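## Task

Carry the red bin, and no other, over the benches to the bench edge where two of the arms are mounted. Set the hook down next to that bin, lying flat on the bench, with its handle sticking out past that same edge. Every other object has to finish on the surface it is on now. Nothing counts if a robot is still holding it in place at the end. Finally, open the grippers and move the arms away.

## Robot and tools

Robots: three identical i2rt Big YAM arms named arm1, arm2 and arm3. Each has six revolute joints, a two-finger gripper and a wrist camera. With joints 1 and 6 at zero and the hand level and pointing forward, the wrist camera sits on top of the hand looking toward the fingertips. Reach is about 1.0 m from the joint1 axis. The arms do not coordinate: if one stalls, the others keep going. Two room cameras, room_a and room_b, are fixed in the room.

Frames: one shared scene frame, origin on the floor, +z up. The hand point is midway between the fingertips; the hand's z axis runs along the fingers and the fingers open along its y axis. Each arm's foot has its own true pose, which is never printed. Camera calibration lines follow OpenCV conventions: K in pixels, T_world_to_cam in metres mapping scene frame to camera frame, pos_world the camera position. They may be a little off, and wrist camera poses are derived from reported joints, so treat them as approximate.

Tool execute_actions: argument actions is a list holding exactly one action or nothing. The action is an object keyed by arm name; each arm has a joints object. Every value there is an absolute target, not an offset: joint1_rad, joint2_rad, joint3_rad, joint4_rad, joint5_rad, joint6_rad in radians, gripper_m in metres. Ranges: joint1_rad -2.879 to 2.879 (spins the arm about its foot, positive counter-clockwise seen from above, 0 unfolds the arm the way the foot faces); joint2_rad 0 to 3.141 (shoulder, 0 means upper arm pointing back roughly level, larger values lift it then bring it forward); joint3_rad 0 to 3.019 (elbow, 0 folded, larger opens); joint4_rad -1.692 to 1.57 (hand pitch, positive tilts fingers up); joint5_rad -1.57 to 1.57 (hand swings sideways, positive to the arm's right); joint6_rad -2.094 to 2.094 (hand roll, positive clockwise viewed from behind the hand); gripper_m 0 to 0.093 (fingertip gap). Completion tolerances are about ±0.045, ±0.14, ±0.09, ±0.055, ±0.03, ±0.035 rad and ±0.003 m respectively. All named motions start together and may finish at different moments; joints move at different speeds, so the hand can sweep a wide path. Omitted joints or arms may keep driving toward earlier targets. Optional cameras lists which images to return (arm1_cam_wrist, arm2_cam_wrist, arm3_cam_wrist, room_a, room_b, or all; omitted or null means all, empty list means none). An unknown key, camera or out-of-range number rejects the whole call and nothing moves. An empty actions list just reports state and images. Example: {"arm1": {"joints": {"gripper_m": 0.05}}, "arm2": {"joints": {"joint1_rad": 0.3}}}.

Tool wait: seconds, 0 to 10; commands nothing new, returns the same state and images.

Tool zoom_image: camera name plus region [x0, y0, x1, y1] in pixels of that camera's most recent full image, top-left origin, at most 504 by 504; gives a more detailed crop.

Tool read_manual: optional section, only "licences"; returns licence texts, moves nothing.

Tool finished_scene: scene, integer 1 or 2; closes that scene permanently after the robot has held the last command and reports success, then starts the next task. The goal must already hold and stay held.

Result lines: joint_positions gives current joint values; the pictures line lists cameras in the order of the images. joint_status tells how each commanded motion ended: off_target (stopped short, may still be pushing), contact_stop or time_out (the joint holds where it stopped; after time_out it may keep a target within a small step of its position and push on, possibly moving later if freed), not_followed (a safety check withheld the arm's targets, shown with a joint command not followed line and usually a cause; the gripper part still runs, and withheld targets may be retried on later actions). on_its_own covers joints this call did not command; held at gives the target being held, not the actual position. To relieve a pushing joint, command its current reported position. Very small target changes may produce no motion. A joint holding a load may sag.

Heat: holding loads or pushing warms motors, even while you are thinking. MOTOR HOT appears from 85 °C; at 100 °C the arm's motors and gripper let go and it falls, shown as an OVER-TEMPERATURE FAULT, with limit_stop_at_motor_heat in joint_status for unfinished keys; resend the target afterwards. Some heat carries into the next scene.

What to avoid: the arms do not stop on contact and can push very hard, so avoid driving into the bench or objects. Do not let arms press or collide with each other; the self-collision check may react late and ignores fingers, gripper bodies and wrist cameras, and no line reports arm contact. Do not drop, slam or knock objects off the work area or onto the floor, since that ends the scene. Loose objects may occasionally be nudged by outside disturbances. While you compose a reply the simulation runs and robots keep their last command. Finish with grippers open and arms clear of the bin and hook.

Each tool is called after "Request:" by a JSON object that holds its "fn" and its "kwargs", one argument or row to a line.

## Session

Request:
{"fn": "execute_actions", "kwargs": {
  "actions": []
}}

Scene clock: 0.00 s.
Motor temperatures (°C, as the motors report them): arm1=[24 27 31 24 21 22] | arm2=[23 30 29 23 22 23] | arm3=[21 25 34 23 22 21]
arm1.joint_positions: joint1_rad=-0.011 joint2_rad=+0.399 joint3_rad=+1.424 joint4_rad=-1.310 joint5_rad=-0.070 joint6_rad=-0.713 gripper_m=+0.094
arm1.joint_status: not commanded
arm1.hand: x=-0.6372 y=-0.6638 z=+1.3092 quat_wxyz=(-0.533, +0.740, -0.302, -0.278) (m; scene frame)
arm2.joint_positions: joint1_rad=+0.213 joint2_rad=+0.390 joint3_rad=+1.560 joint4_rad=-1.177 joint5_rad=+0.258 joint6_rad=+0.076 gripper_m=+0.095
arm2.joint_status: not commanded
arm2.hand: x=+0.3453 y=-0.7021 z=+1.4701 quat_wxyz=(-0.469, +0.491, -0.512, -0.527) (m; scene frame)
arm3.joint_positions: joint1_rad=+0.703 joint2_rad=+0.272 joint3_rad=+1.711 joint4_rad=-1.150 joint5_rad=-0.075 joint6_rad=-0.633 gripper_m=+0.095
arm3.joint_status: not commanded
arm3.hand: x=+0.2737 y=+1.6336 z=+1.5175 quat_wxyz=(-0.625, -0.010, -0.596, +0.504) (m; scene frame)
pictures: arm1_cam_wrist, arm2_cam_wrist, arm3_cam_wrist, room_a, room_b
camera_calibration (this result's frames):
arm1_cam_wrist: T_world_to_cam=[[0.755037, 0.243267, 0.608885, -0.152426], [0.579232, -0.682634, -0.445535, 0.503155], [0.307262, 0.689081, -0.656321, 1.63613], [0, 0, 0, 1]] pos_world=[-0.679077, -0.746876, 1.39081]
arm2_cam_wrist: T_world_to_cam=[[0.996762, 0.0298233, -0.074669, -0.216304], [-0.0419821, -0.598984, -0.799659, 0.774397], [-0.0685741, 0.800205, -0.595793, 1.58261], [0, 0, 0, 1]] pos_world=[0.35664, -0.79611, 1.54601]
arm3_cam_wrist: T_world_to_cam=[[-0.629784, -0.501976, 0.592783, 0.0916869], [-0.61467, -0.144532, -0.775429, 1.58599], [0.474923, -0.852719, -0.217526, 1.72183], [0, 0, 0, 1]] pos_world=[0.214865, 1.74349, 1.55001]
Images, in order (width x height): arm1_cam_wrist 616x616, arm2_cam_wrist 616x616, arm3_cam_wrist 616x616, room_a 504x504, room_b 504x504.

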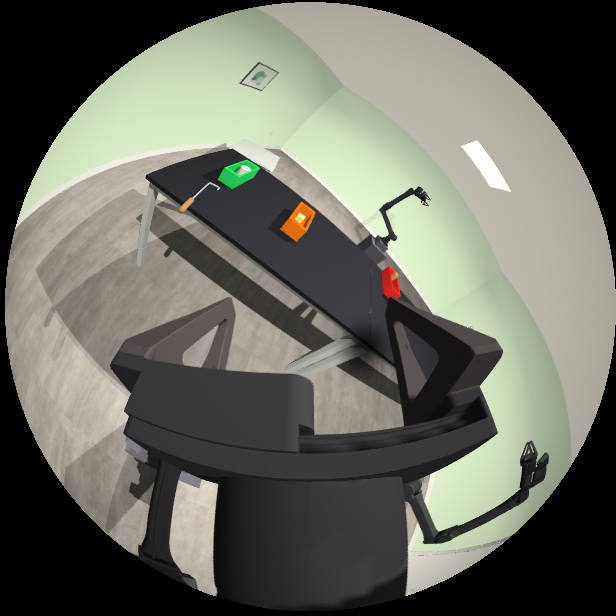

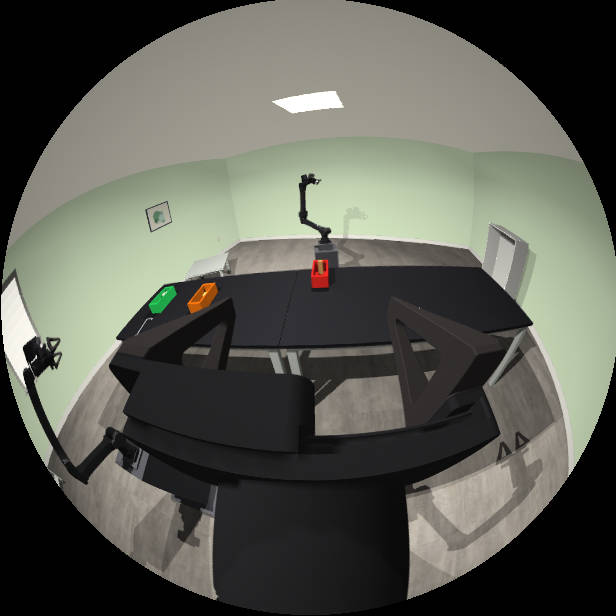

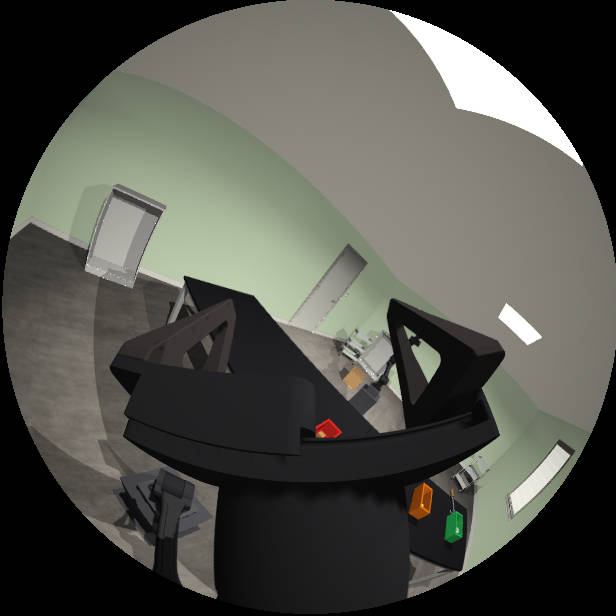

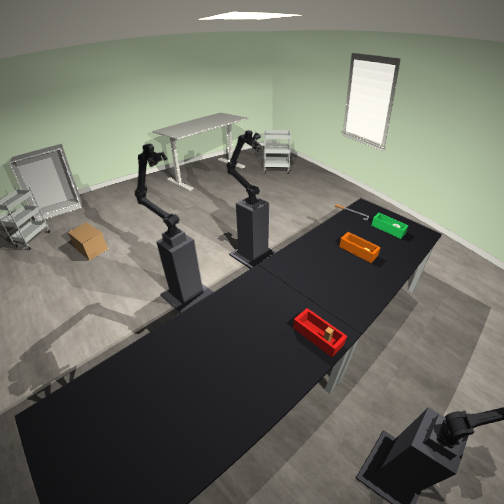

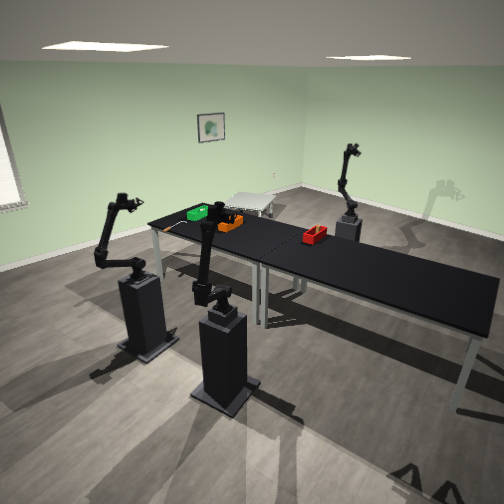

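Request:
{"fn": "execute_actions", "kwargs": {
  "actions": [
    {"arm1":{"joints":{"joint1_rad":0.45,"joint2_rad":1.795,"joint3_rad":1.68,"joint4_rad":-0.885,"joint5_rad":0,"joint6_rad":0}},"arm3":{"joints":{"joint1_rad":0,"joint2_rad":1.451,"joint3_rad":1.09,"joint4_rad":-0.54,"joint5_rad":0,"joint6_rad":0,"gripper_m":0.07}}}
  ],
  "cameras": ["arm1_cam_wrist","arm3_cam_wrist"]
}}

Scene clock: 9.60 s.
Motor temperatures (°C, as the motors report them): arm1=[24 28 32 24 21 22] | arm2=[23 30 30 23 22 23] | arm3=[21 26 35 23 22 21]
arm1.joint_positions: joint1_rad=+0.440 joint2_rad=+1.797 joint3_rad=+1.668 joint4_rad=-0.883 joint5_rad=-0.002 joint6_rad=-0.017 gripper_m=+0.094
arm1.joint_status: all done
arm1.hand: x=-0.9311 y=-0.1884 z=+0.9385 quat_wxyz=(-0.149, +0.825, -0.493, -0.233) (m; scene frame)
arm2.joint_positions: joint1_rad=+0.213 joint2_rad=+0.390 joint3_rad=+1.560 joint4_rad=-1.177 joint5_rad=+0.258 joint6_rad=+0.076 gripper_m=+0.095
arm2.joint_status: not commanded
arm2.hand: x=+0.3453 y=-0.7021 z=+1.4701 quat_wxyz=(-0.469, +0.491, -0.512, -0.527) (m; scene frame)
arm3.joint_positions: joint1_rad=-0.006 joint2_rad=+1.435 joint3_rad=+1.063 joint4_rad=-0.553 joint5_rad=-0.001 joint6_rad=-0.014 gripper_m=+0.070
arm3.joint_status: all done
arm3.hand: x=+0.3393 y=+1.0529 z=+0.9559 quat_wxyz=(-0.235, -0.635, -0.703, +0.219) (m; scene frame)
pictures: arm1_cam_wrist, arm3_cam_wrist
camera_calibration (this result's frames):
arm1_cam_wrist: T_world_to_cam=[[0.889826, 0.45619, 0.0100547, 0.907231], [0.45481, -0.888484, 0.0611918, 0.202633], [0.0368485, -0.0498771, -0.998075, 1.08531], [0, 0, 0, 1]] pos_world=[-0.939429, -0.179702, 1.0617]
arm3_cam_wrist: T_world_to_cam=[[-0.994242, -0.107054, -0.00470359, 0.45334], [-0.1069, 0.993942, -0.0255427, -0.980892], [0.00740953, -0.0248928, -0.999663, 1.10802], [0, 0, 0, 1]] pos_world=[0.337662, 1.05106, 1.08473]
Images, in order (width x height): arm1_cam_wrist 616x616, arm3_cam_wrist 616x616.

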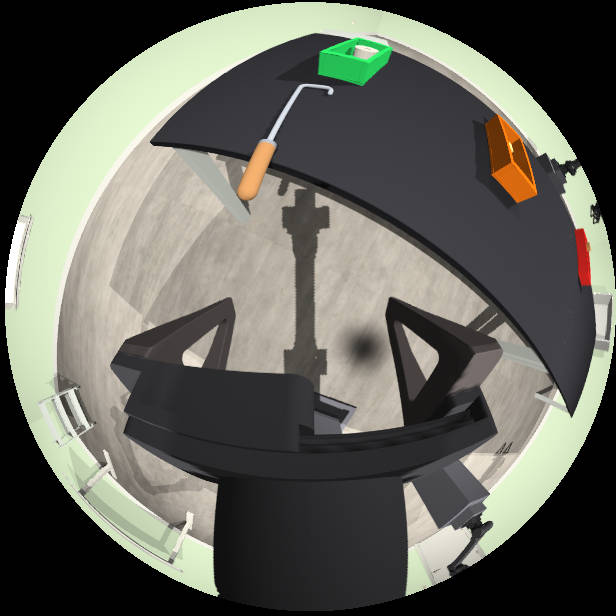

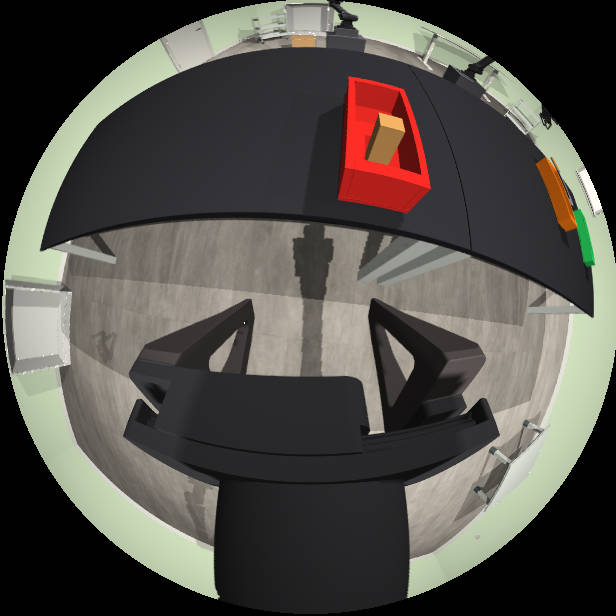

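Request:
{"fn": "execute_actions", "kwargs": {
  "actions": [
    {"arm1":{"joints":{"joint1_rad":0.535,"joint2_rad":2.2,"joint3_rad":2.08,"joint4_rad":-0.17}},"arm3":{"joints":{"joint1_rad":-0.13,"joint2_rad":1.75,"joint3_rad":1.09,"joint4_rad":0.77}}}
  ],
  "cameras": []
}}

Request:
{"fn": "execute_actions", "kwargs": {
  "actions": [
    {"arm1":{"joints":{"joint2_rad":2.33}},"arm3":{"joints":{"joint2_rad":2.07}}}
  ],
  "cameras": ["arm1_cam_wrist","arm3_cam_wrist"]
}}

Scene clock: 31.30 s.
Motor temperatures (°C, as the motors report them): arm1=[24 30 36 24 21 22] | arm2=[23 30 31 23 22 23] | arm3=[21 26 40 23 22 21]
arm1.joint_positions: joint1_rad=+0.543 joint2_rad=+2.196 joint3_rad=+2.014 joint4_rad=-0.183 joint5_rad=-0.002 joint6_rad=-0.015 gripper_m=+0.094
arm1.joint_status: all done
arm1.hand: x=-1.1134 y=-0.0378 z=+0.9516 quat_wxyz=(-0.276, +0.729, -0.384, -0.495) (m; scene frame)
arm2.joint_positions: joint1_rad=+0.213 joint2_rad=+0.390 joint3_rad=+1.560 joint4_rad=-1.177 joint5_rad=+0.258 joint6_rad=+0.076 gripper_m=+0.095
arm2.joint_status: not commanded
arm2.hand: x=+0.3453 y=-0.7021 z=+1.4701 quat_wxyz=(-0.469, +0.491, -0.512, -0.527) (m; scene frame)
arm3.joint_positions: joint1_rad=-0.140 joint2_rad=+1.767 joint3_rad=+1.063 joint4_rad=+0.755 joint5_rad=-0.001 joint6_rad=-0.013 gripper_m=+0.070
arm3.joint_status: all done
arm3.hand: x=+0.2587 y=+0.8948 z=+1.0312 quat_wxyz=(-0.499, -0.494, -0.476, +0.530) (m; scene frame)
pictures: none
No camera images: the call's "cameras" was empty. Leave "cameras" out to get every camera's image.

Scene clock: 32.57 s.
Motor temperatures (°C, as the motors report them): arm1=[24 30 37 24 21 22] | arm2=[23 30 31 23 22 23] | arm3=[21 26 40 23 22 21]
arm1.joint_positions: joint1_rad=+0.543 joint2_rad=+2.331 joint3_rad=+2.035 joint4_rad=-0.177 joint5_rad=-0.002 joint6_rad=-0.015 gripper_m=+0.094
arm1.joint_status: all done
arm1.hand: x=-1.1193 y=-0.0269 z=+0.8460 quat_wxyz=(-0.255, +0.754, -0.398, -0.455) (m; scene frame)
arm2.joint_positions: joint1_rad=+0.213 joint2_rad=+0.390 joint3_rad=+1.560 joint4_rad=-1.177 joint5_rad=+0.258 joint6_rad=+0.076 gripper_m=+0.095
arm2.joint_status: not commanded
arm2.hand: x=+0.3453 y=-0.7021 z=+1.4701 quat_wxyz=(-0.469, +0.491, -0.512, -0.527) (m; scene frame)
arm3.joint_positions: joint1_rad=-0.140 joint2_rad=+2.091 joint3_rad=+1.063 joint4_rad=+0.763 joint5_rad=-0.001 joint6_rad=-0.013 gripper_m=+0.070
arm3.joint_status: all done
arm3.hand: x=+0.2585 y=+0.8884 z=+0.8111 quat_wxyz=(-0.419, -0.570, -0.550, +0.445) (m; scene frame)
pictures: arm1_cam_wrist, arm3_cam_wrist
camera_calibration (this result's frames):
arm1_cam_wrist: T_world_to_cam=[[0.838732, 0.544473, 0.00882139, 0.948182], [0.487052, -0.742836, -0.45932, 0.917692], [-0.243535, 0.389543, -0.888227, 0.61301], [0, 0, 0, 1]] pos_world=[-1.09295, -0.0733587, 0.957642]
arm3_cam_wrist: T_world_to_cam=[[-0.999559, 0.0289079, 0.00686175, 0.225975], [0.0180289, 0.77371, -0.633284, -0.173431], [-0.0236159, -0.632881, -0.773889, 1.32489], [0, 0, 0, 1]] pos_world=[0.260291, 0.966152, 0.913938]
Images, in order (width x height): arm1_cam_wrist 616x616, arm3_cam_wrist 616x616.

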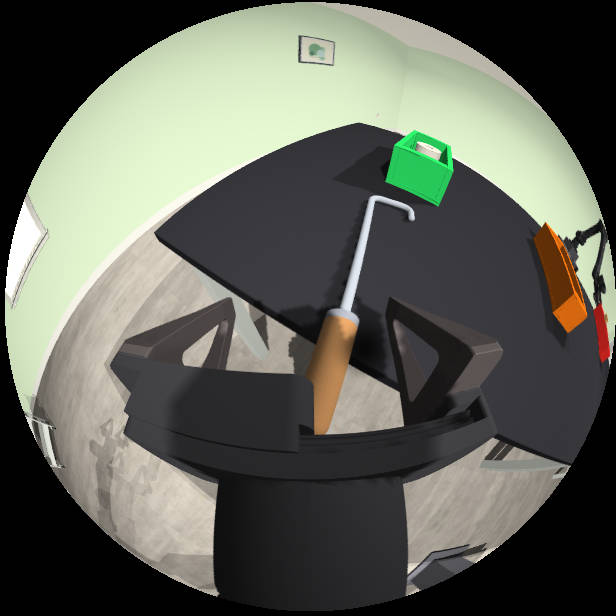

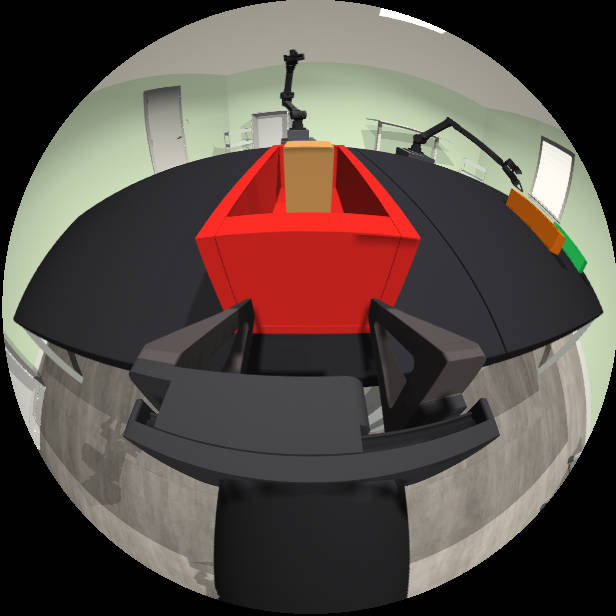

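Request:
{"fn": "execute_actions", "kwargs": {
  "actions": [
    {"arm1":{"joints":{"joint2_rad":2.41}},"arm3":{"joints":{"joint2_rad":2.27,"joint3_rad":1.44,"joint4_rad":0.576}}}
  ],
  "cameras": []
}}

Request:
{"fn": "execute_actions", "kwargs": {
  "actions": [
    {"arm3":{"joints":{"joint2_rad":2.45,"joint3_rad":1.87,"joint4_rad":0.35}}}
  ],
  "cameras": ["arm1_cam_wrist","arm3_cam_wrist"]
}}

Scene clock: 39.87 s.
Motor temperatures (°C, as the motors report them): arm1=[24 32 38 24 21 22] | arm2=[23 30 31 23 22 23] | arm3=[21 27 39 23 22 21]
arm1.joint_positions: joint1_rad=+0.543 joint2_rad=+2.399 joint3_rad=+2.035 joint4_rad=-0.177 joint5_rad=-0.002 joint6_rad=-0.015 gripper_m=+0.094
arm1.joint_status: all done
arm1.hand: x=-1.1179 y=-0.0281 z=+0.7853 quat_wxyz=(-0.241, +0.770, -0.406, -0.430) (m; scene frame)
arm2.joint_positions: joint1_rad=+0.213 joint2_rad=+0.390 joint3_rad=+1.560 joint4_rad=-1.177 joint5_rad=+0.258 joint6_rad=+0.076 gripper_m=+0.095
arm2.joint_status: not commanded
arm2.hand: x=+0.3453 y=-0.7021 z=+1.4701 quat_wxyz=(-0.469, +0.491, -0.512, -0.527) (m; scene frame)
arm3.joint_positions: joint1_rad=-0.140 joint2_rad=+2.258 joint3_rad=+1.391 joint4_rad=+0.581 joint5_rad=-0.003 joint6_rad=-0.005 gripper_m=+0.070
arm3.joint_status: all done
arm3.hand: x=+0.2546 y=+0.7942 z=+0.7976 quat_wxyz=(-0.416, -0.576, -0.553, +0.436) (m; scene frame)
pictures: none
No camera images: the call's "cameras" was empty. Leave "cameras" out to get every camera's image.

Scene clock: 41.03 s.
Motor temperatures (°C, as the motors report them): arm1=[24 32 38 24 21 22] | arm2=[23 30 31 23 22 23] | arm3=[21 27 40 23 22 21]
arm1.joint_positions: joint1_rad=+0.543 joint2_rad=+2.399 joint3_rad=+2.035 joint4_rad=-0.177 joint5_rad=-0.002 joint6_rad=-0.015 gripper_m=+0.094
arm1.joint_status: not commanded
arm1.hand: x=-1.1179 y=-0.0281 z=+0.7853 quat_wxyz=(-0.241, +0.770, -0.406, -0.430) (m; scene frame)
arm2.joint_positions: joint1_rad=+0.213 joint2_rad=+0.390 joint3_rad=+1.560 joint4_rad=-1.177 joint5_rad=+0.258 joint6_rad=+0.076 gripper_m=+0.095
arm2.joint_status: not commanded
arm2.hand: x=+0.3453 y=-0.7021 z=+1.4701 quat_wxyz=(-0.469, +0.491, -0.512, -0.527) (m; scene frame)
arm3.joint_positions: joint1_rad=-0.140 joint2_rad=+2.439 joint3_rad=+1.816 joint4_rad=+0.353 joint5_rad=-0.003 joint6_rad=-0.003 gripper_m=+0.070
arm3.joint_status: all done
arm3.hand: x=+0.2496 y=+0.6903 z=+0.8141 quat_wxyz=(-0.420, -0.573, -0.549, +0.441) (m; scene frame)
pictures: arm1_cam_wrist, arm3_cam_wrist
camera_calibration (this result's frames):
arm1_cam_wrist: T_world_to_cam=[[0.838736, 0.544465, 0.00894885, 0.948071], [0.502489, -0.767532, -0.397995, 0.856641], [-0.209826, 0.338309, -0.917344, 0.619016], [0, 0, 0, 1]] pos_world=[-1.09575, -0.0681109, 0.900305]
arm3_cam_wrist: T_world_to_cam=[[-0.999572, 0.0291154, -0.00293704, 0.230558], [0.0244691, 0.776548, -0.629583, -0.0247021], [-0.0160498, -0.629385, -0.776928, 1.19976], [0, 0, 0, 1]] pos_world=[0.250319, 0.767579, 0.91725]
Images, in order (width x height): arm1_cam_wrist 616x616, arm3_cam_wrist 616x616.

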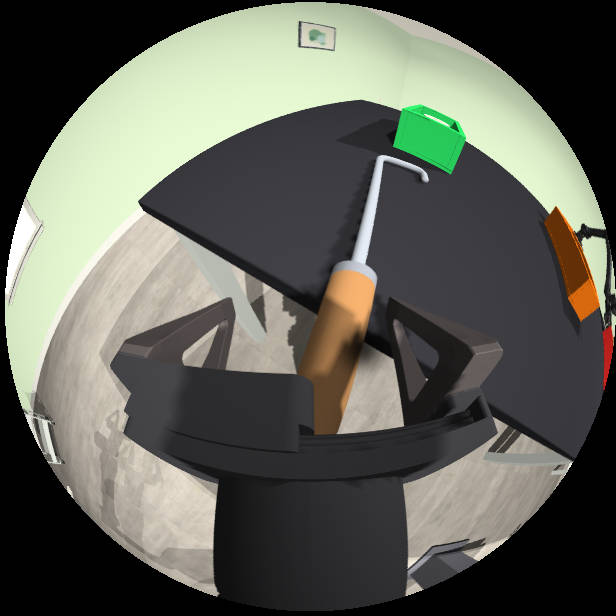

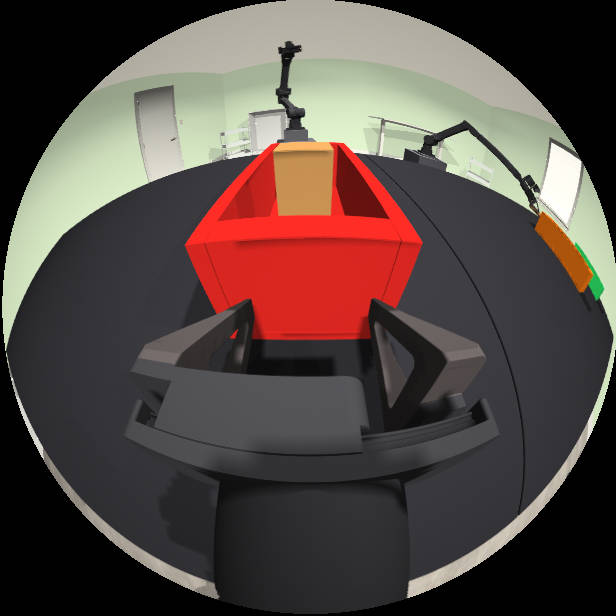

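Request:
{"fn": "execute_actions", "kwargs": {
  "actions": [
    {"arm1":{"joints":{"joint2_rad":2.43}},"arm3":{"joints":{"joint2_rad":2.62,"joint3_rad":2.2,"joint4_rad":0.21}}}
  ],
  "cameras": []
}}

Request:
{"fn": "execute_actions", "kwargs": {
  "actions": [
    {"arm1":{"joints":{"gripper_m":0}},"arm3":{"joints":{"joint2_rad":2.77,"joint3_rad":2.5,"joint4_rad":0.07}}}
  ],
  "cameras": ["arm1_cam_wrist","room_a"]
}}

Scene clock: 47.87 s.
Motor temperatures (°C, as the motors report them): arm1=[24 33 39 24 21 22] | arm2=[23 30 31 23 22 23] | arm3=[21 28 41 23 22 21]
arm1.joint_positions: joint1_rad=+0.543 joint2_rad=+2.399 joint3_rad=+2.035 joint4_rad=-0.177 joint5_rad=-0.002 joint6_rad=-0.015 gripper_m=+0.094
arm1.joint_status: all done
arm1.hand: x=-1.1179 y=-0.0281 z=+0.7853 quat_wxyz=(-0.241, +0.770, -0.406, -0.430) (m; scene frame)
arm2.joint_positions: joint1_rad=+0.213 joint2_rad=+0.390 joint3_rad=+1.560 joint4_rad=-1.177 joint5_rad=+0.258 joint6_rad=+0.076 gripper_m=+0.095
arm2.joint_status: not commanded
arm2.hand: x=+0.3453 y=-0.7021 z=+1.4701 quat_wxyz=(-0.469, +0.491, -0.512, -0.527) (m; scene frame)
arm3.joint_positions: joint1_rad=-0.140 joint2_rad=+2.605 joint3_rad=+2.138 joint4_rad=+0.214 joint5_rad=-0.003 joint6_rad=-0.002 gripper_m=+0.070
arm3.joint_status: all done
arm3.hand: x=+0.2466 y=+0.6312 z=+0.8118 quat_wxyz=(-0.425, -0.570, -0.545, +0.445) (m; scene frame)
pictures: none
No camera images: the call's "cameras" was empty. Leave "cameras" out to get every camera's image.

Scene clock: 48.97 s.
Motor temperatures (°C, as the motors report them): arm1=[24 33 39 24 21 22] | arm2=[23 30 31 23 22 23] | arm3=[21 28 42 23 22 21]
arm1.joint_positions: joint1_rad=+0.531 joint2_rad=+2.402 joint3_rad=+2.045 joint4_rad=-0.167 joint5_rad=+0.004 joint6_rad=-0.004 gripper_m=+0.000
arm1.joint_status: all done
arm1.hand: x=-1.1099 y=-0.0187 z=+0.7903 quat_wxyz=(-0.246, +0.760, -0.415, -0.435) (m; scene frame)
arm2.joint_positions: joint1_rad=+0.213 joint2_rad=+0.390 joint3_rad=+1.560 joint4_rad=-1.177 joint5_rad=+0.258 joint6_rad=+0.076 gripper_m=+0.095
arm2.joint_status: not commanded
arm2.hand: x=+0.3453 y=-0.7021 z=+1.4701 quat_wxyz=(-0.469, +0.491, -0.512, -0.527) (m; scene frame)
arm3.joint_positions: joint1_rad=-0.140 joint2_rad=+2.753 joint3_rad=+2.434 joint4_rad=+0.074 joint5_rad=-0.003 joint6_rad=-0.002 gripper_m=+0.070
arm3.joint_status: all done
arm3.hand: x=+0.2448 y=+0.5931 z=+0.8117 quat_wxyz=(-0.427, -0.568, -0.543, +0.447) (m; scene frame)
pictures: arm1_cam_wrist, room_a
camera_calibration (this result's frames):
arm1_cam_wrist: T_world_to_cam=[[0.850908, 0.525312, 0.00153827, 0.955244], [0.478841, -0.774423, -0.413498, 0.847709], [-0.216024, 0.352586, -0.910504, 0.610066], [0, 0, 0, 1]] pos_world=[-1.08695, -0.0604168, 0.904524]
Images, in order (width x height): arm1_cam_wrist 616x616, room_a 504x504.

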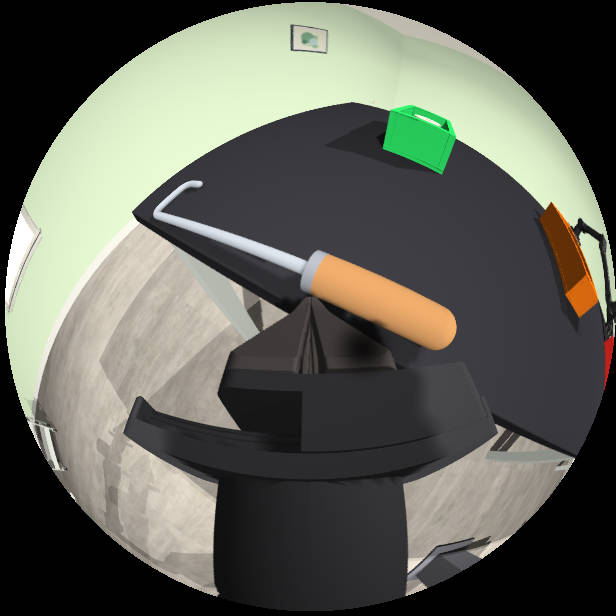

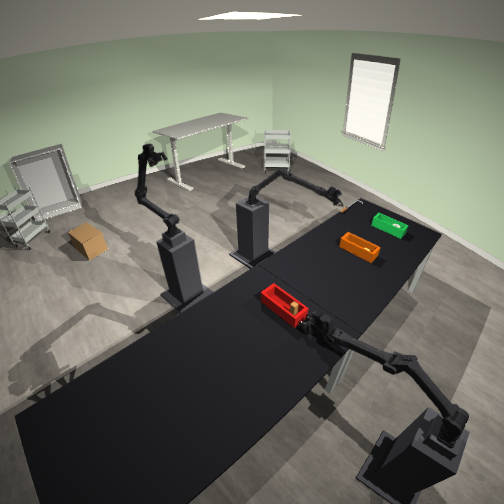

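Request:
{"fn": "execute_actions", "kwargs": {
  "actions": [
    {"arm1":{"joints":{"joint2_rad":2.1,"joint3_rad":1.9,"joint4_rad":-0.7}},"arm3":{"joints":{"joint2_rad":1.4,"joint3_rad":1.1,"joint4_rad":-0.5}}}
  ],
  "cameras": ["arm1_cam_wrist","room_a"]
}}

Scene clock: 59.90 s.
Motor temperatures (°C, as the motors report them): arm1=[24 34 39 24 21 22] | arm2=[23 30 31 23 22 23] | arm3=[21 30 44 23 22 21]
arm1.joint_positions: joint1_rad=+0.531 joint2_rad=+2.088 joint3_rad=+1.906 joint4_rad=-0.693 joint5_rad=+0.004 joint6_rad=-0.004 gripper_m=+0.000
arm1.joint_status: all done
arm1.hand: x=-1.0480 y=-0.1177 z=+0.8796 quat_wxyz=(-0.170, +0.825, -0.450, -0.296) (m; scene frame)
arm2.joint_positions: joint1_rad=+0.213 joint2_rad=+0.390 joint3_rad=+1.560 joint4_rad=-1.177 joint5_rad=+0.258 joint6_rad=+0.076 gripper_m=+0.095
arm2.joint_status: not commanded
arm2.hand: x=+0.3453 y=-0.7021 z=+1.4701 quat_wxyz=(-0.469, +0.491, -0.512, -0.527) (m; scene frame)
arm3.joint_positions: joint1_rad=-0.140 joint2_rad=+1.403 joint3_rad=+1.094 joint4_rad=-0.501 joint5_rad=-0.003 joint6_rad=-0.002 gripper_m=+0.070
arm3.joint_status: all done
arm3.hand: x=+0.2660 y=+1.0346 z=+0.9971 quat_wxyz=(-0.259, -0.670, -0.640, +0.271) (m; scene frame)
pictures: arm1_cam_wrist, room_a
camera_calibration (this result's frames):
arm1_cam_wrist: T_world_to_cam=[[0.851834, 0.523773, 0.00637191, 0.950962], [0.522692, -0.849155, -0.0756879, 0.518368], [-0.0342325, 0.0678041, -0.997111, 0.972812], [0, 0, 0, 1]] pos_world=[-1.04771, -0.123874, 1.00318]
Images, in order (width x height): arm1_cam_wrist 616x616, room_a 504x504.

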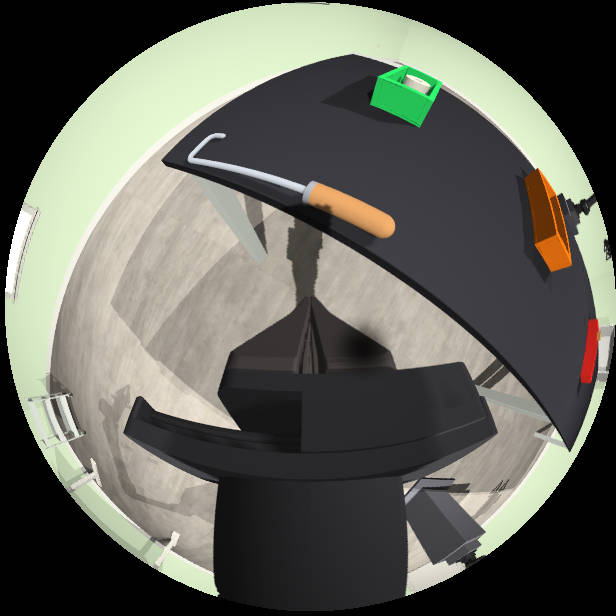

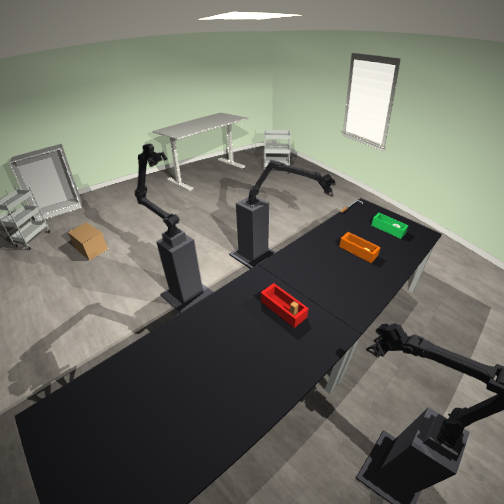

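Request:
{"fn": "execute_actions", "kwargs": {
  "actions": [
    {"arm1":{"joints":{"joint1_rad":0.418,"joint2_rad":2.3,"joint3_rad":2.6,"joint4_rad":-0.666}}}
  ],
  "cameras": []
}}

Request:
{"fn": "execute_actions", "kwargs": {
  "actions": [
    {"arm1":{"joints":{"joint2_rad":2.56}}}
  ],
  "cameras": ["arm1_cam_wrist","room_a"]
}}

Scene clock: 102.13 s.
Motor temperatures (°C, as the motors report them): arm1=[24 34 37 24 21 22] | arm2=[23 30 31 23 22 23] | arm3=[21 27 42 23 22 21]
arm1.joint_positions: joint1_rad=+0.409 joint2_rad=+2.283 joint3_rad=+2.571 joint4_rad=-0.670 joint5_rad=+0.001 joint6_rad=-0.004 gripper_m=+0.000
arm1.joint_status: all done
arm1.hand: x=-1.0129 y=+0.0310 z=+1.1020 quat_wxyz=(-0.304, +0.702, -0.439, -0.471) (m; scene frame)
arm2.joint_positions: joint1_rad=+0.213 joint2_rad=+0.390 joint3_rad=+1.560 joint4_rad=-1.177 joint5_rad=+0.258 joint6_rad=+0.076 gripper_m=+0.095
arm2.joint_status: not commanded
arm2.hand: x=+0.3453 y=-0.7021 z=+1.4701 quat_wxyz=(-0.469, +0.491, -0.512, -0.527) (m; scene frame)
arm3.joint_positions: joint1_rad=-0.140 joint2_rad=+1.403 joint3_rad=+1.094 joint4_rad=-0.501 joint5_rad=-0.003 joint6_rad=-0.002 gripper_m=+0.070
arm3.joint_status: not commanded
arm3.hand: x=+0.2660 y=+1.0346 z=+0.9971 quat_wxyz=(-0.259, -0.670, -0.640, +0.271) (m; scene frame)
pictures: none
No camera images: the call's "cameras" was empty. Leave "cameras" out to get every camera's image.

Scene clock: 103.73 s.
Motor temperatures (°C, as the motors report them): arm1=[24 34 37 24 21 22] | arm2=[23 30 31 23 22 23] | arm3=[21 27 42 23 22 21]
arm1.joint_positions: joint1_rad=+0.409 joint2_rad=+2.540 joint3_rad=+2.579 joint4_rad=-0.669 joint5_rad=+0.001 joint6_rad=-0.004 gripper_m=+0.000
arm1.joint_status: all done
arm1.hand: x=-1.0273 y=+0.0661 z=+0.8708 quat_wxyz=(-0.247, +0.755, -0.473, -0.380) (m; scene frame)
arm2.joint_positions: joint1_rad=+0.213 joint2_rad=+0.390 joint3_rad=+1.560 joint4_rad=-1.177 joint5_rad=+0.258 joint6_rad=+0.076 gripper_m=+0.095
arm2.joint_status: not commanded
arm2.hand: x=+0.3453 y=-0.7021 z=+1.4701 quat_wxyz=(-0.469, +0.491, -0.512, -0.527) (m; scene frame)
arm3.joint_positions: joint1_rad=-0.140 joint2_rad=+1.403 joint3_rad=+1.094 joint4_rad=-0.501 joint5_rad=-0.003 joint6_rad=-0.002 gripper_m=+0.070
arm3.joint_status: not commanded
arm3.hand: x=+0.2660 y=+1.0346 z=+0.9971 quat_wxyz=(-0.259, -0.670, -0.640, +0.271) (m; scene frame)
pictures: arm1_cam_wrist, room_a
camera_calibration (this result's frames):
arm1_cam_wrist: T_world_to_cam=[[0.908231, 0.418465, 0.00150744, 0.906207], [0.39758, -0.861767, -0.315099, 0.743777], [-0.130559, 0.286782, -0.949058, 0.797034], [0, 0, 0, 1]] pos_world=[-1.0147, 0.0331711, 0.989428]
Images, in order (width x height): arm1_cam_wrist 616x616, room_a 504x504.

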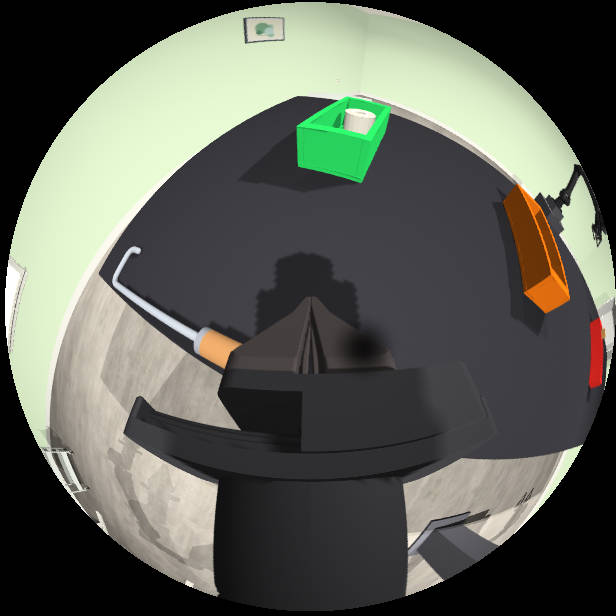

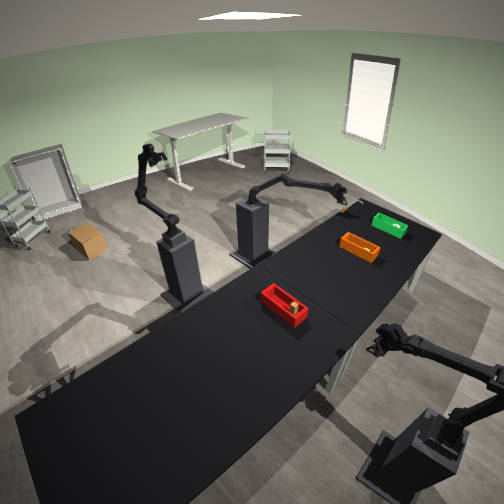

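Request:
{"fn": "execute_actions", "kwargs": {
  "actions": [
    {"arm1":{"joints":{"joint2_rad":2.0,"joint3_rad":1.69,"joint4_rad":0.3,"joint1_rad":0.55}}}
  ],
  "cameras": []
}}

Request:
{"fn": "execute_actions", "kwargs": {
  "actions": [
    {"arm1":{"joints":{"joint2_rad":2.26}}}
  ],
  "cameras": ["arm1_cam_wrist"]
}}

Scene clock: 132.13 s.
Motor temperatures (°C, as the motors report them): arm1=[24 37 39 24 21 22] | arm2=[23 29 30 23 22 23] | arm3=[21 27 42 23 22 21]
arm1.joint_positions: joint1_rad=+0.552 joint2_rad=+1.999 joint3_rad=+1.691 joint4_rad=+0.287 joint5_rad=+0.000 joint6_rad=-0.004 gripper_m=+0.000
arm1.joint_status: all done
arm1.hand: x=-1.0912 y=-0.0868 z=+1.0363 quat_wxyz=(-0.334, +0.632, -0.334, -0.614) (m; scene frame)
arm2.joint_positions: joint1_rad=+0.213 joint2_rad=+0.390 joint3_rad=+1.560 joint4_rad=-1.177 joint5_rad=+0.258 joint6_rad=+0.076 gripper_m=+0.095
arm2.joint_status: not commanded
arm2.hand: x=+0.3453 y=-0.7021 z=+1.4701 quat_wxyz=(-0.469, +0.491, -0.512, -0.527) (m; scene frame)
arm3.joint_positions: joint1_rad=-0.140 joint2_rad=+1.403 joint3_rad=+1.094 joint4_rad=-0.501 joint5_rad=-0.003 joint6_rad=-0.002 gripper_m=+0.070
arm3.joint_status: not commanded
arm3.hand: x=+0.2660 y=+1.0346 z=+0.9971 quat_wxyz=(-0.259, -0.670, -0.640, +0.271) (m; scene frame)
pictures: none
No camera images: the call's "cameras" was empty. Leave "cameras" out to get every camera's image.

Scene clock: 133.57 s.
Motor temperatures (°C, as the motors report them): arm1=[24 37 38 24 21 22] | arm2=[23 29 30 23 22 23] | arm3=[21 27 42 23 22 21]
arm1.joint_positions: joint1_rad=+0.552 joint2_rad=+2.249 joint3_rad=+1.680 joint4_rad=+0.296 joint5_rad=+0.000 joint6_rad=-0.004 gripper_m=+0.000
arm1.joint_status: all done
arm1.hand: x=-1.1007 y=-0.0691 z=+0.8216 quat_wxyz=(-0.289, +0.704, -0.373, -0.530) (m; scene frame)
arm2.joint_positions: joint1_rad=+0.213 joint2_rad=+0.390 joint3_rad=+1.560 joint4_rad=-1.177 joint5_rad=+0.258 joint6_rad=+0.076 gripper_m=+0.095
arm2.joint_status: not commanded
arm2.hand: x=+0.3453 y=-0.7021 z=+1.4701 quat_wxyz=(-0.469, +0.491, -0.512, -0.527) (m; scene frame)
arm3.joint_positions: joint1_rad=-0.140 joint2_rad=+1.403 joint3_rad=+1.094 joint4_rad=-0.501 joint5_rad=-0.003 joint6_rad=-0.002 gripper_m=+0.070
arm3.joint_status: not commanded
arm3.hand: x=+0.2660 y=+1.0346 z=+0.9971 quat_wxyz=(-0.259, -0.670, -0.640, +0.271) (m; scene frame)
pictures: arm1_cam_wrist
camera_calibration (this result's frames):
arm1_cam_wrist: T_world_to_cam=[[0.836465, 0.548015, -0.00241839, 0.962722], [0.426003, -0.652995, -0.626194, 0.942226], [-0.344743, 0.522759, -0.779664, 0.420892], [0, 0, 0, 1]] pos_world=[-1.06158, -0.132342, 0.920499]
Images, in order (width x height): arm1_cam_wrist 616x616.

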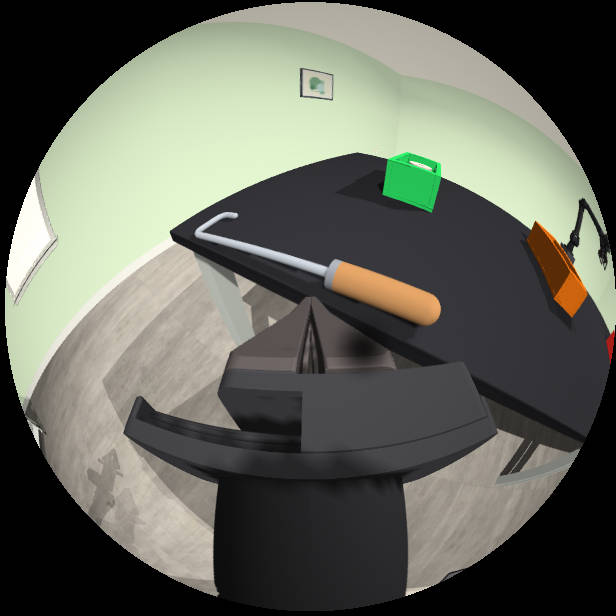

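Request:
{"fn": "execute_actions", "kwargs": {
  "actions": [
    {"arm1":{"joints":{"joint2_rad":2.325}}}
  ],
  "cameras": []
}}

Request:
{"fn": "execute_actions", "kwargs": {
  "actions": [
    {"arm1":{"joints":{"joint2_rad":2.385,"joint3_rad":1.85,"joint4_rad":0.22}}}
  ],
  "cameras": ["arm1_cam_wrist"]
}}

Scene clock: 140.53 s.
Motor temperatures (°C, as the motors report them): arm1=[24 36 38 24 21 22] | arm2=[23 29 30 23 22 23] | arm3=[21 27 42 23 22 21]
arm1.joint_positions: joint1_rad=+0.552 joint2_rad=+2.314 joint3_rad=+1.680 joint4_rad=+0.296 joint5_rad=+0.000 joint6_rad=-0.004 gripper_m=+0.000
arm1.joint_status: all done
arm1.hand: x=-1.0985 y=-0.0714 z=+0.7660 quat_wxyz=(-0.277, +0.721, -0.382, -0.507) (m; scene frame)
arm2.joint_positions: joint1_rad=+0.213 joint2_rad=+0.390 joint3_rad=+1.560 joint4_rad=-1.177 joint5_rad=+0.258 joint6_rad=+0.076 gripper_m=+0.095
arm2.joint_status: not commanded
arm2.hand: x=+0.3453 y=-0.7021 z=+1.4701 quat_wxyz=(-0.469, +0.491, -0.512, -0.527) (m; scene frame)
arm3.joint_positions: joint1_rad=-0.140 joint2_rad=+1.403 joint3_rad=+1.094 joint4_rad=-0.501 joint5_rad=-0.003 joint6_rad=-0.002 gripper_m=+0.070
arm3.joint_status: not commanded
arm3.hand: x=+0.2660 y=+1.0346 z=+0.9971 quat_wxyz=(-0.259, -0.670, -0.640, +0.271) (m; scene frame)
pictures: none
No camera images: the call's "cameras" was empty. Leave "cameras" out to get every camera's image.

Scene clock: 141.47 s.
Motor temperatures (°C, as the motors report them): arm1=[24 36 38 24 21 22] | arm2=[23 29 30 23 22 23] | arm3=[21 27 42 23 22 21]
arm1.joint_positions: joint1_rad=+0.552 joint2_rad=+2.373 joint3_rad=+1.792 joint4_rad=+0.227 joint5_rad=+0.000 joint6_rad=-0.004 gripper_m=+0.000
arm1.joint_status: all done
arm1.hand: x=-1.1116 y=-0.0517 z=+0.7615 quat_wxyz=(-0.274, +0.725, -0.384, -0.502) (m; scene frame)
arm2.joint_positions: joint1_rad=+0.213 joint2_rad=+0.390 joint3_rad=+1.560 joint4_rad=-1.177 joint5_rad=+0.258 joint6_rad=+0.076 gripper_m=+0.095
arm2.joint_status: not commanded
arm2.hand: x=+0.3453 y=-0.7021 z=+1.4701 quat_wxyz=(-0.469, +0.491, -0.512, -0.527) (m; scene frame)
arm3.joint_positions: joint1_rad=-0.140 joint2_rad=+1.403 joint3_rad=+1.094 joint4_rad=-0.501 joint5_rad=-0.003 joint6_rad=-0.002 gripper_m=+0.070
arm3.joint_status: not commanded
arm3.hand: x=+0.2660 y=+1.0346 z=+0.9971 quat_wxyz=(-0.259, -0.670, -0.640, +0.271) (m; scene frame)
pictures: arm1_cam_wrist
camera_calibration (this result's frames):
arm1_cam_wrist: T_world_to_cam=[[0.836953, 0.547271, -0.00183868, 0.962236], [0.451761, -0.692777, -0.562114, 0.898348], [-0.308903, 0.469633, -0.827058, 0.434303], [0, 0, 0, 1]] pos_world=[-1.07703, -0.108212, 0.865937]
Images, in order (width x height): arm1_cam_wrist 616x616.

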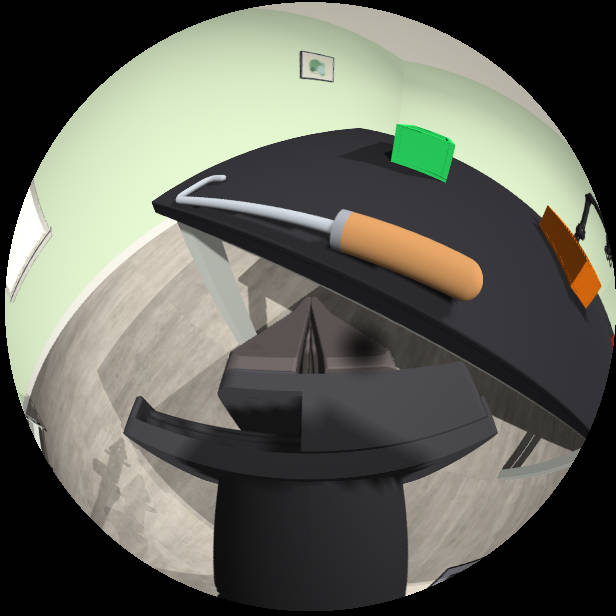

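Request:
{"fn": "execute_actions", "kwargs": {
  "actions": [
    {"arm1":{"joints":{"joint1_rad":0.515,"joint3_rad":1.9,"joint4_rad":0.17}}}
  ],
  "cameras": []
}}

Request:
{"fn": "execute_actions", "kwargs": {
  "actions": [
    {"arm1":{"joints":{"joint2_rad":2.43,"joint3_rad":2.02,"joint4_rad":0.13}}}
  ],
  "cameras": ["arm1_cam_wrist"]
}}

Scene clock: 148.97 s.
Motor temperatures (°C, as the motors report them): arm1=[24 37 40 24 21 22] | arm2=[23 29 30 23 22 23] | arm3=[21 27 43 23 22 21]
arm1.joint_positions: joint1_rad=+0.519 joint2_rad=+2.373 joint3_rad=+1.844 joint4_rad=+0.179 joint5_rad=+0.000 joint6_rad=-0.004 gripper_m=+0.000
arm1.joint_status: all done
arm1.hand: x=-1.0922 y=-0.0265 z=+0.7794 quat_wxyz=(-0.283, +0.717, -0.395, -0.499) (m; scene frame)
arm2.joint_positions: joint1_rad=+0.213 joint2_rad=+0.390 joint3_rad=+1.560 joint4_rad=-1.177 joint5_rad=+0.258 joint6_rad=+0.076 gripper_m=+0.095
arm2.joint_status: not commanded
arm2.hand: x=+0.3453 y=-0.7021 z=+1.4701 quat_wxyz=(-0.469, +0.491, -0.512, -0.527) (m; scene frame)
arm3.joint_positions: joint1_rad=-0.140 joint2_rad=+1.403 joint3_rad=+1.094 joint4_rad=-0.501 joint5_rad=-0.003 joint6_rad=-0.002 gripper_m=+0.070
arm3.joint_status: not commanded
arm3.hand: x=+0.2660 y=+1.0346 z=+0.9971 quat_wxyz=(-0.259, -0.670, -0.640, +0.271) (m; scene frame)
pictures: none
No camera images: the call's "cameras" was empty. Leave "cameras" out to get every camera's image.

Scene clock: 149.80 s.
Motor temperatures (°C, as the motors report them): arm1=[24 37 40 24 21 22] | arm2=[23 29 30 23 22 23] | arm3=[21 27 43 23 22 21]
arm1.joint_positions: joint1_rad=+0.519 joint2_rad=+2.410 joint3_rad=+1.961 joint4_rad=+0.139 joint5_rad=+0.000 joint6_rad=-0.004 gripper_m=+0.000
arm1.joint_status: all done
arm1.hand: x=-1.1056 y=-0.0052 z=+0.8030 quat_wxyz=(-0.291, +0.708, -0.390, -0.512) (m; scene frame)
arm2.joint_positions: joint1_rad=+0.213 joint2_rad=+0.390 joint3_rad=+1.560 joint4_rad=-1.177 joint5_rad=+0.258 joint6_rad=+0.076 gripper_m=+0.095
arm2.joint_status: not commanded
arm2.hand: x=+0.3453 y=-0.7021 z=+1.4701 quat_wxyz=(-0.469, +0.491, -0.512, -0.527) (m; scene frame)
arm3.joint_positions: joint1_rad=-0.140 joint2_rad=+1.403 joint3_rad=+1.094 joint4_rad=-0.501 joint5_rad=-0.003 joint6_rad=-0.002 gripper_m=+0.070
arm3.joint_status: not commanded
arm3.hand: x=+0.2660 y=+1.0346 z=+0.9971 quat_wxyz=(-0.259, -0.670, -0.640, +0.271) (m; scene frame)
pictures: arm1_cam_wrist
camera_calibration (this result's frames):
arm1_cam_wrist: T_world_to_cam=[[0.854606, 0.519272, -0.00215715, 0.951462], [0.415535, -0.686358, -0.596861, 0.939061], [-0.311414, 0.509185, -0.802342, 0.426224], [0, 0, 0, 1]] pos_world=[-1.07061, -0.0665623, 0.904518]
Images, in order (width x height): arm1_cam_wrist 616x616.

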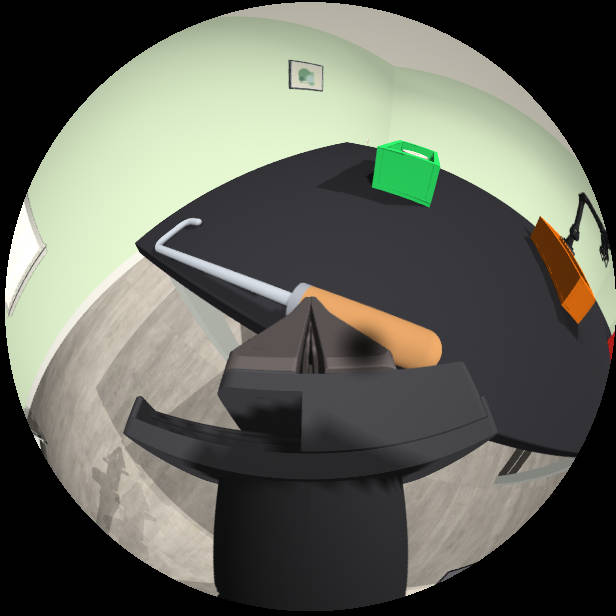

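Request:
{"fn": "execute_actions", "kwargs": {
  "actions": [
    {"arm1":{"joints":{"joint4_rad":-0.01}}}
  ],
  "cameras": []
}}

Request:
{"fn": "execute_actions", "kwargs": {
  "actions": [
    {"arm1":{"joints":{"joint2_rad":2.51,"joint3_rad":2.16,"joint4_rad":-0.05}}}
  ],
  "cameras": ["arm1_cam_wrist"]
}}

Scene clock: 159.73 s.
Motor temperatures (°C, as the motors report them): arm1=[24 37 41 24 21 22] | arm2=[23 29 30 23 22 23] | arm3=[21 27 43 23 22 21]
arm1.joint_positions: joint1_rad=+0.519 joint2_rad=+2.410 joint3_rad=+1.961 joint4_rad=-0.001 joint5_rad=+0.000 joint6_rad=-0.004 gripper_m=+0.000
arm1.joint_status: all done
arm1.hand: x=-1.0987 y=-0.0158 z=+0.7712 quat_wxyz=(-0.263, +0.742, -0.409, -0.462) (m; scene frame)
arm2.joint_positions: joint1_rad=+0.213 joint2_rad=+0.390 joint3_rad=+1.560 joint4_rad=-1.177 joint5_rad=+0.258 joint6_rad=+0.076 gripper_m=+0.095
arm2.joint_status: not commanded
arm2.hand: x=+0.3453 y=-0.7021 z=+1.4701 quat_wxyz=(-0.469, +0.491, -0.512, -0.527) (m; scene frame)
arm3.joint_positions: joint1_rad=-0.140 joint2_rad=+1.403 joint3_rad=+1.094 joint4_rad=-0.501 joint5_rad=-0.003 joint6_rad=-0.002 gripper_m=+0.070
arm3.joint_status: not commanded
arm3.hand: x=+0.2660 y=+1.0346 z=+0.9971 quat_wxyz=(-0.259, -0.670, -0.640, +0.271) (m; scene frame)
pictures: none
No camera images: the call's "cameras" was empty. Leave "cameras" out to get every camera's image.

Scene clock: 160.50 s.
Motor temperatures (°C, as the motors report them): arm1=[24 37 41 24 21 22] | arm2=[23 29 30 23 22 23] | arm3=[21 27 43 23 22 21]
arm1.joint_positions: joint1_rad=+0.519 joint2_rad=+2.484 joint3_rad=+2.086 joint4_rad=-0.042 joint5_rad=+0.000 joint6_rad=-0.004 gripper_m=+0.000
arm1.joint_status: all done
arm1.hand: x=-1.1108 y=+0.0039 z=+0.7664 quat_wxyz=(-0.265, +0.739, -0.408, -0.466) (m; scene frame)
arm2.joint_positions: joint1_rad=+0.213 joint2_rad=+0.390 joint3_rad=+1.560 joint4_rad=-1.177 joint5_rad=+0.258 joint6_rad=+0.076 gripper_m=+0.095
arm2.joint_status: not commanded
arm2.hand: x=+0.3453 y=-0.7021 z=+1.4701 quat_wxyz=(-0.469, +0.491, -0.512, -0.527) (m; scene frame)
arm3.joint_positions: joint1_rad=-0.140 joint2_rad=+1.403 joint3_rad=+1.094 joint4_rad=-0.501 joint5_rad=-0.003 joint6_rad=-0.002 gripper_m=+0.070
arm3.joint_status: not commanded
arm3.hand: x=+0.2660 y=+1.0346 z=+0.9971 quat_wxyz=(-0.259, -0.670, -0.640, +0.271) (m; scene frame)
pictures: arm1_cam_wrist
camera_calibration (this result's frames):
arm1_cam_wrist: T_world_to_cam=[[0.855324, 0.518092, -0.00112986, 0.951144], [0.451621, -0.746652, -0.488416, 0.882832], [-0.253888, 0.417244, -0.87261, 0.508823], [0, 0, 0, 1]] pos_world=[-1.08306, -0.0459152, 0.876268]
Images, in order (width x height): arm1_cam_wrist 616x616.

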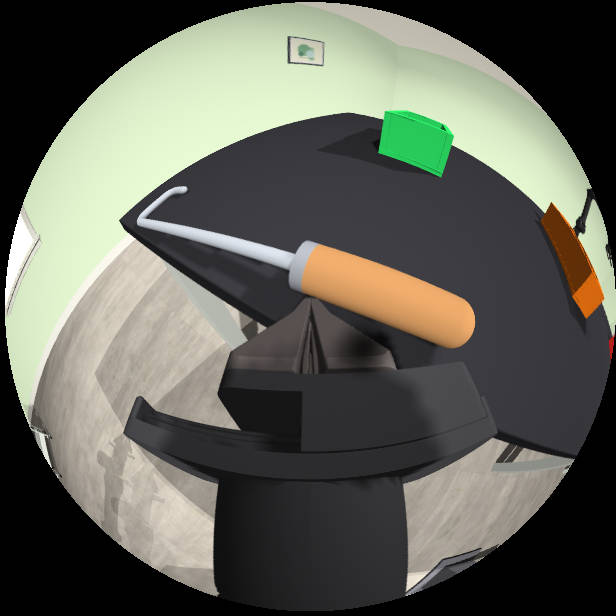

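At contact. Continue pushing.

Request:
{"fn": "execute_actions", "kwargs": {
  "actions": [
    {"arm1":{"joints":{"joint2_rad":2.58,"joint3_rad":2.32,"joint4_rad":-0.1}}}
  ],
  "cameras": []
}}

Request:
{"fn": "execute_actions", "kwargs": {
  "actions": [
    {"arm1":{"joints":{"joint2_rad":2.67,"joint3_rad":2.5,"joint4_rad":-0.17}}}
  ],
  "cameras": ["arm1_cam_wrist"]
}}

Scene clock: 171.83 s.
Motor temperatures (°C, as the motors report them): arm1=[24 38 43 24 21 22] | arm2=[23 29 30 23 22 23] | arm3=[21 27 43 23 22 21]
arm1.joint_positions: joint1_rad=+0.519 joint2_rad=+2.561 joint3_rad=+2.253 joint4_rad=-0.094 joint5_rad=+0.000 joint6_rad=-0.004 gripper_m=+0.000
arm1.joint_status: all done
arm1.hand: x=-1.1259 y=+0.0280 z=+0.7812 quat_wxyz=(-0.273, +0.730, -0.403, -0.480) (m; scene frame)
arm2.joint_positions: joint1_rad=+0.213 joint2_rad=+0.390 joint3_rad=+1.560 joint4_rad=-1.177 joint5_rad=+0.258 joint6_rad=+0.076 gripper_m=+0.095
arm2.joint_status: not commanded
arm2.hand: x=+0.3453 y=-0.7021 z=+1.4701 quat_wxyz=(-0.469, +0.491, -0.512, -0.527) (m; scene frame)
arm3.joint_positions: joint1_rad=-0.140 joint2_rad=+1.403 joint3_rad=+1.094 joint4_rad=-0.501 joint5_rad=-0.003 joint6_rad=-0.002 gripper_m=+0.070
arm3.joint_status: not commanded
arm3.hand: x=+0.2660 y=+1.0346 z=+0.9971 quat_wxyz=(-0.259, -0.670, -0.640, +0.271) (m; scene frame)
pictures: none
No camera images: the call's "cameras" was empty. Leave "cameras" out to get every camera's image.

Scene clock: 172.87 s.
Motor temperatures (°C, as the motors report them): arm1=[24 38 44 24 21 22] | arm2=[23 29 30 23 22 23] | arm3=[21 27 43 23 22 21]
arm1.joint_positions: joint1_rad=+0.519 joint2_rad=+2.646 joint3_rad=+2.432 joint4_rad=-0.162 joint5_rad=+0.000 joint6_rad=-0.004 gripper_m=+0.000
arm1.joint_status: all done
arm1.hand: x=-1.1380 y=+0.0475 z=+0.7905 quat_wxyz=(-0.278, +0.724, -0.399, -0.489) (m; scene frame)
arm2.joint_positions: joint1_rad=+0.213 joint2_rad=+0.390 joint3_rad=+1.560 joint4_rad=-1.177 joint5_rad=+0.258 joint6_rad=+0.076 gripper_m=+0.095
arm2.joint_status: not commanded
arm2.hand: x=+0.3453 y=-0.7021 z=+1.4701 quat_wxyz=(-0.469, +0.491, -0.512, -0.527) (m; scene frame)
arm3.joint_positions: joint1_rad=-0.140 joint2_rad=+1.403 joint3_rad=+1.094 joint4_rad=-0.501 joint5_rad=-0.003 joint6_rad=-0.002 gripper_m=+0.070
arm3.joint_status: not commanded
arm3.hand: x=+0.2660 y=+1.0346 z=+0.9971 quat_wxyz=(-0.259, -0.670, -0.640, +0.271) (m; scene frame)
pictures: arm1_cam_wrist
camera_calibration (this result's frames):
arm1_cam_wrist: T_world_to_cam=[[0.854982, 0.518656, -0.00165522, 0.95183], [0.434881, -0.718614, -0.542654, 0.961906], [-0.28264, 0.463239, -0.839955, 0.443956], [0, 0, 0, 1]] pos_world=[-1.10663, -0.00809083, 0.896461]
Images, in order (width x height): arm1_cam_wrist 616x616.

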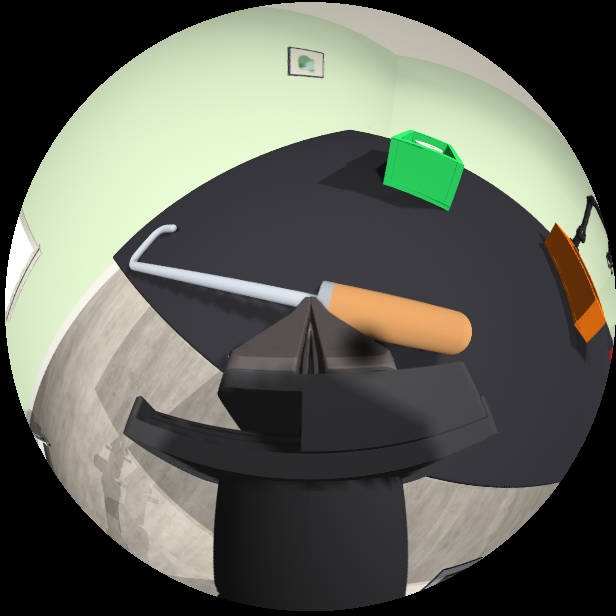

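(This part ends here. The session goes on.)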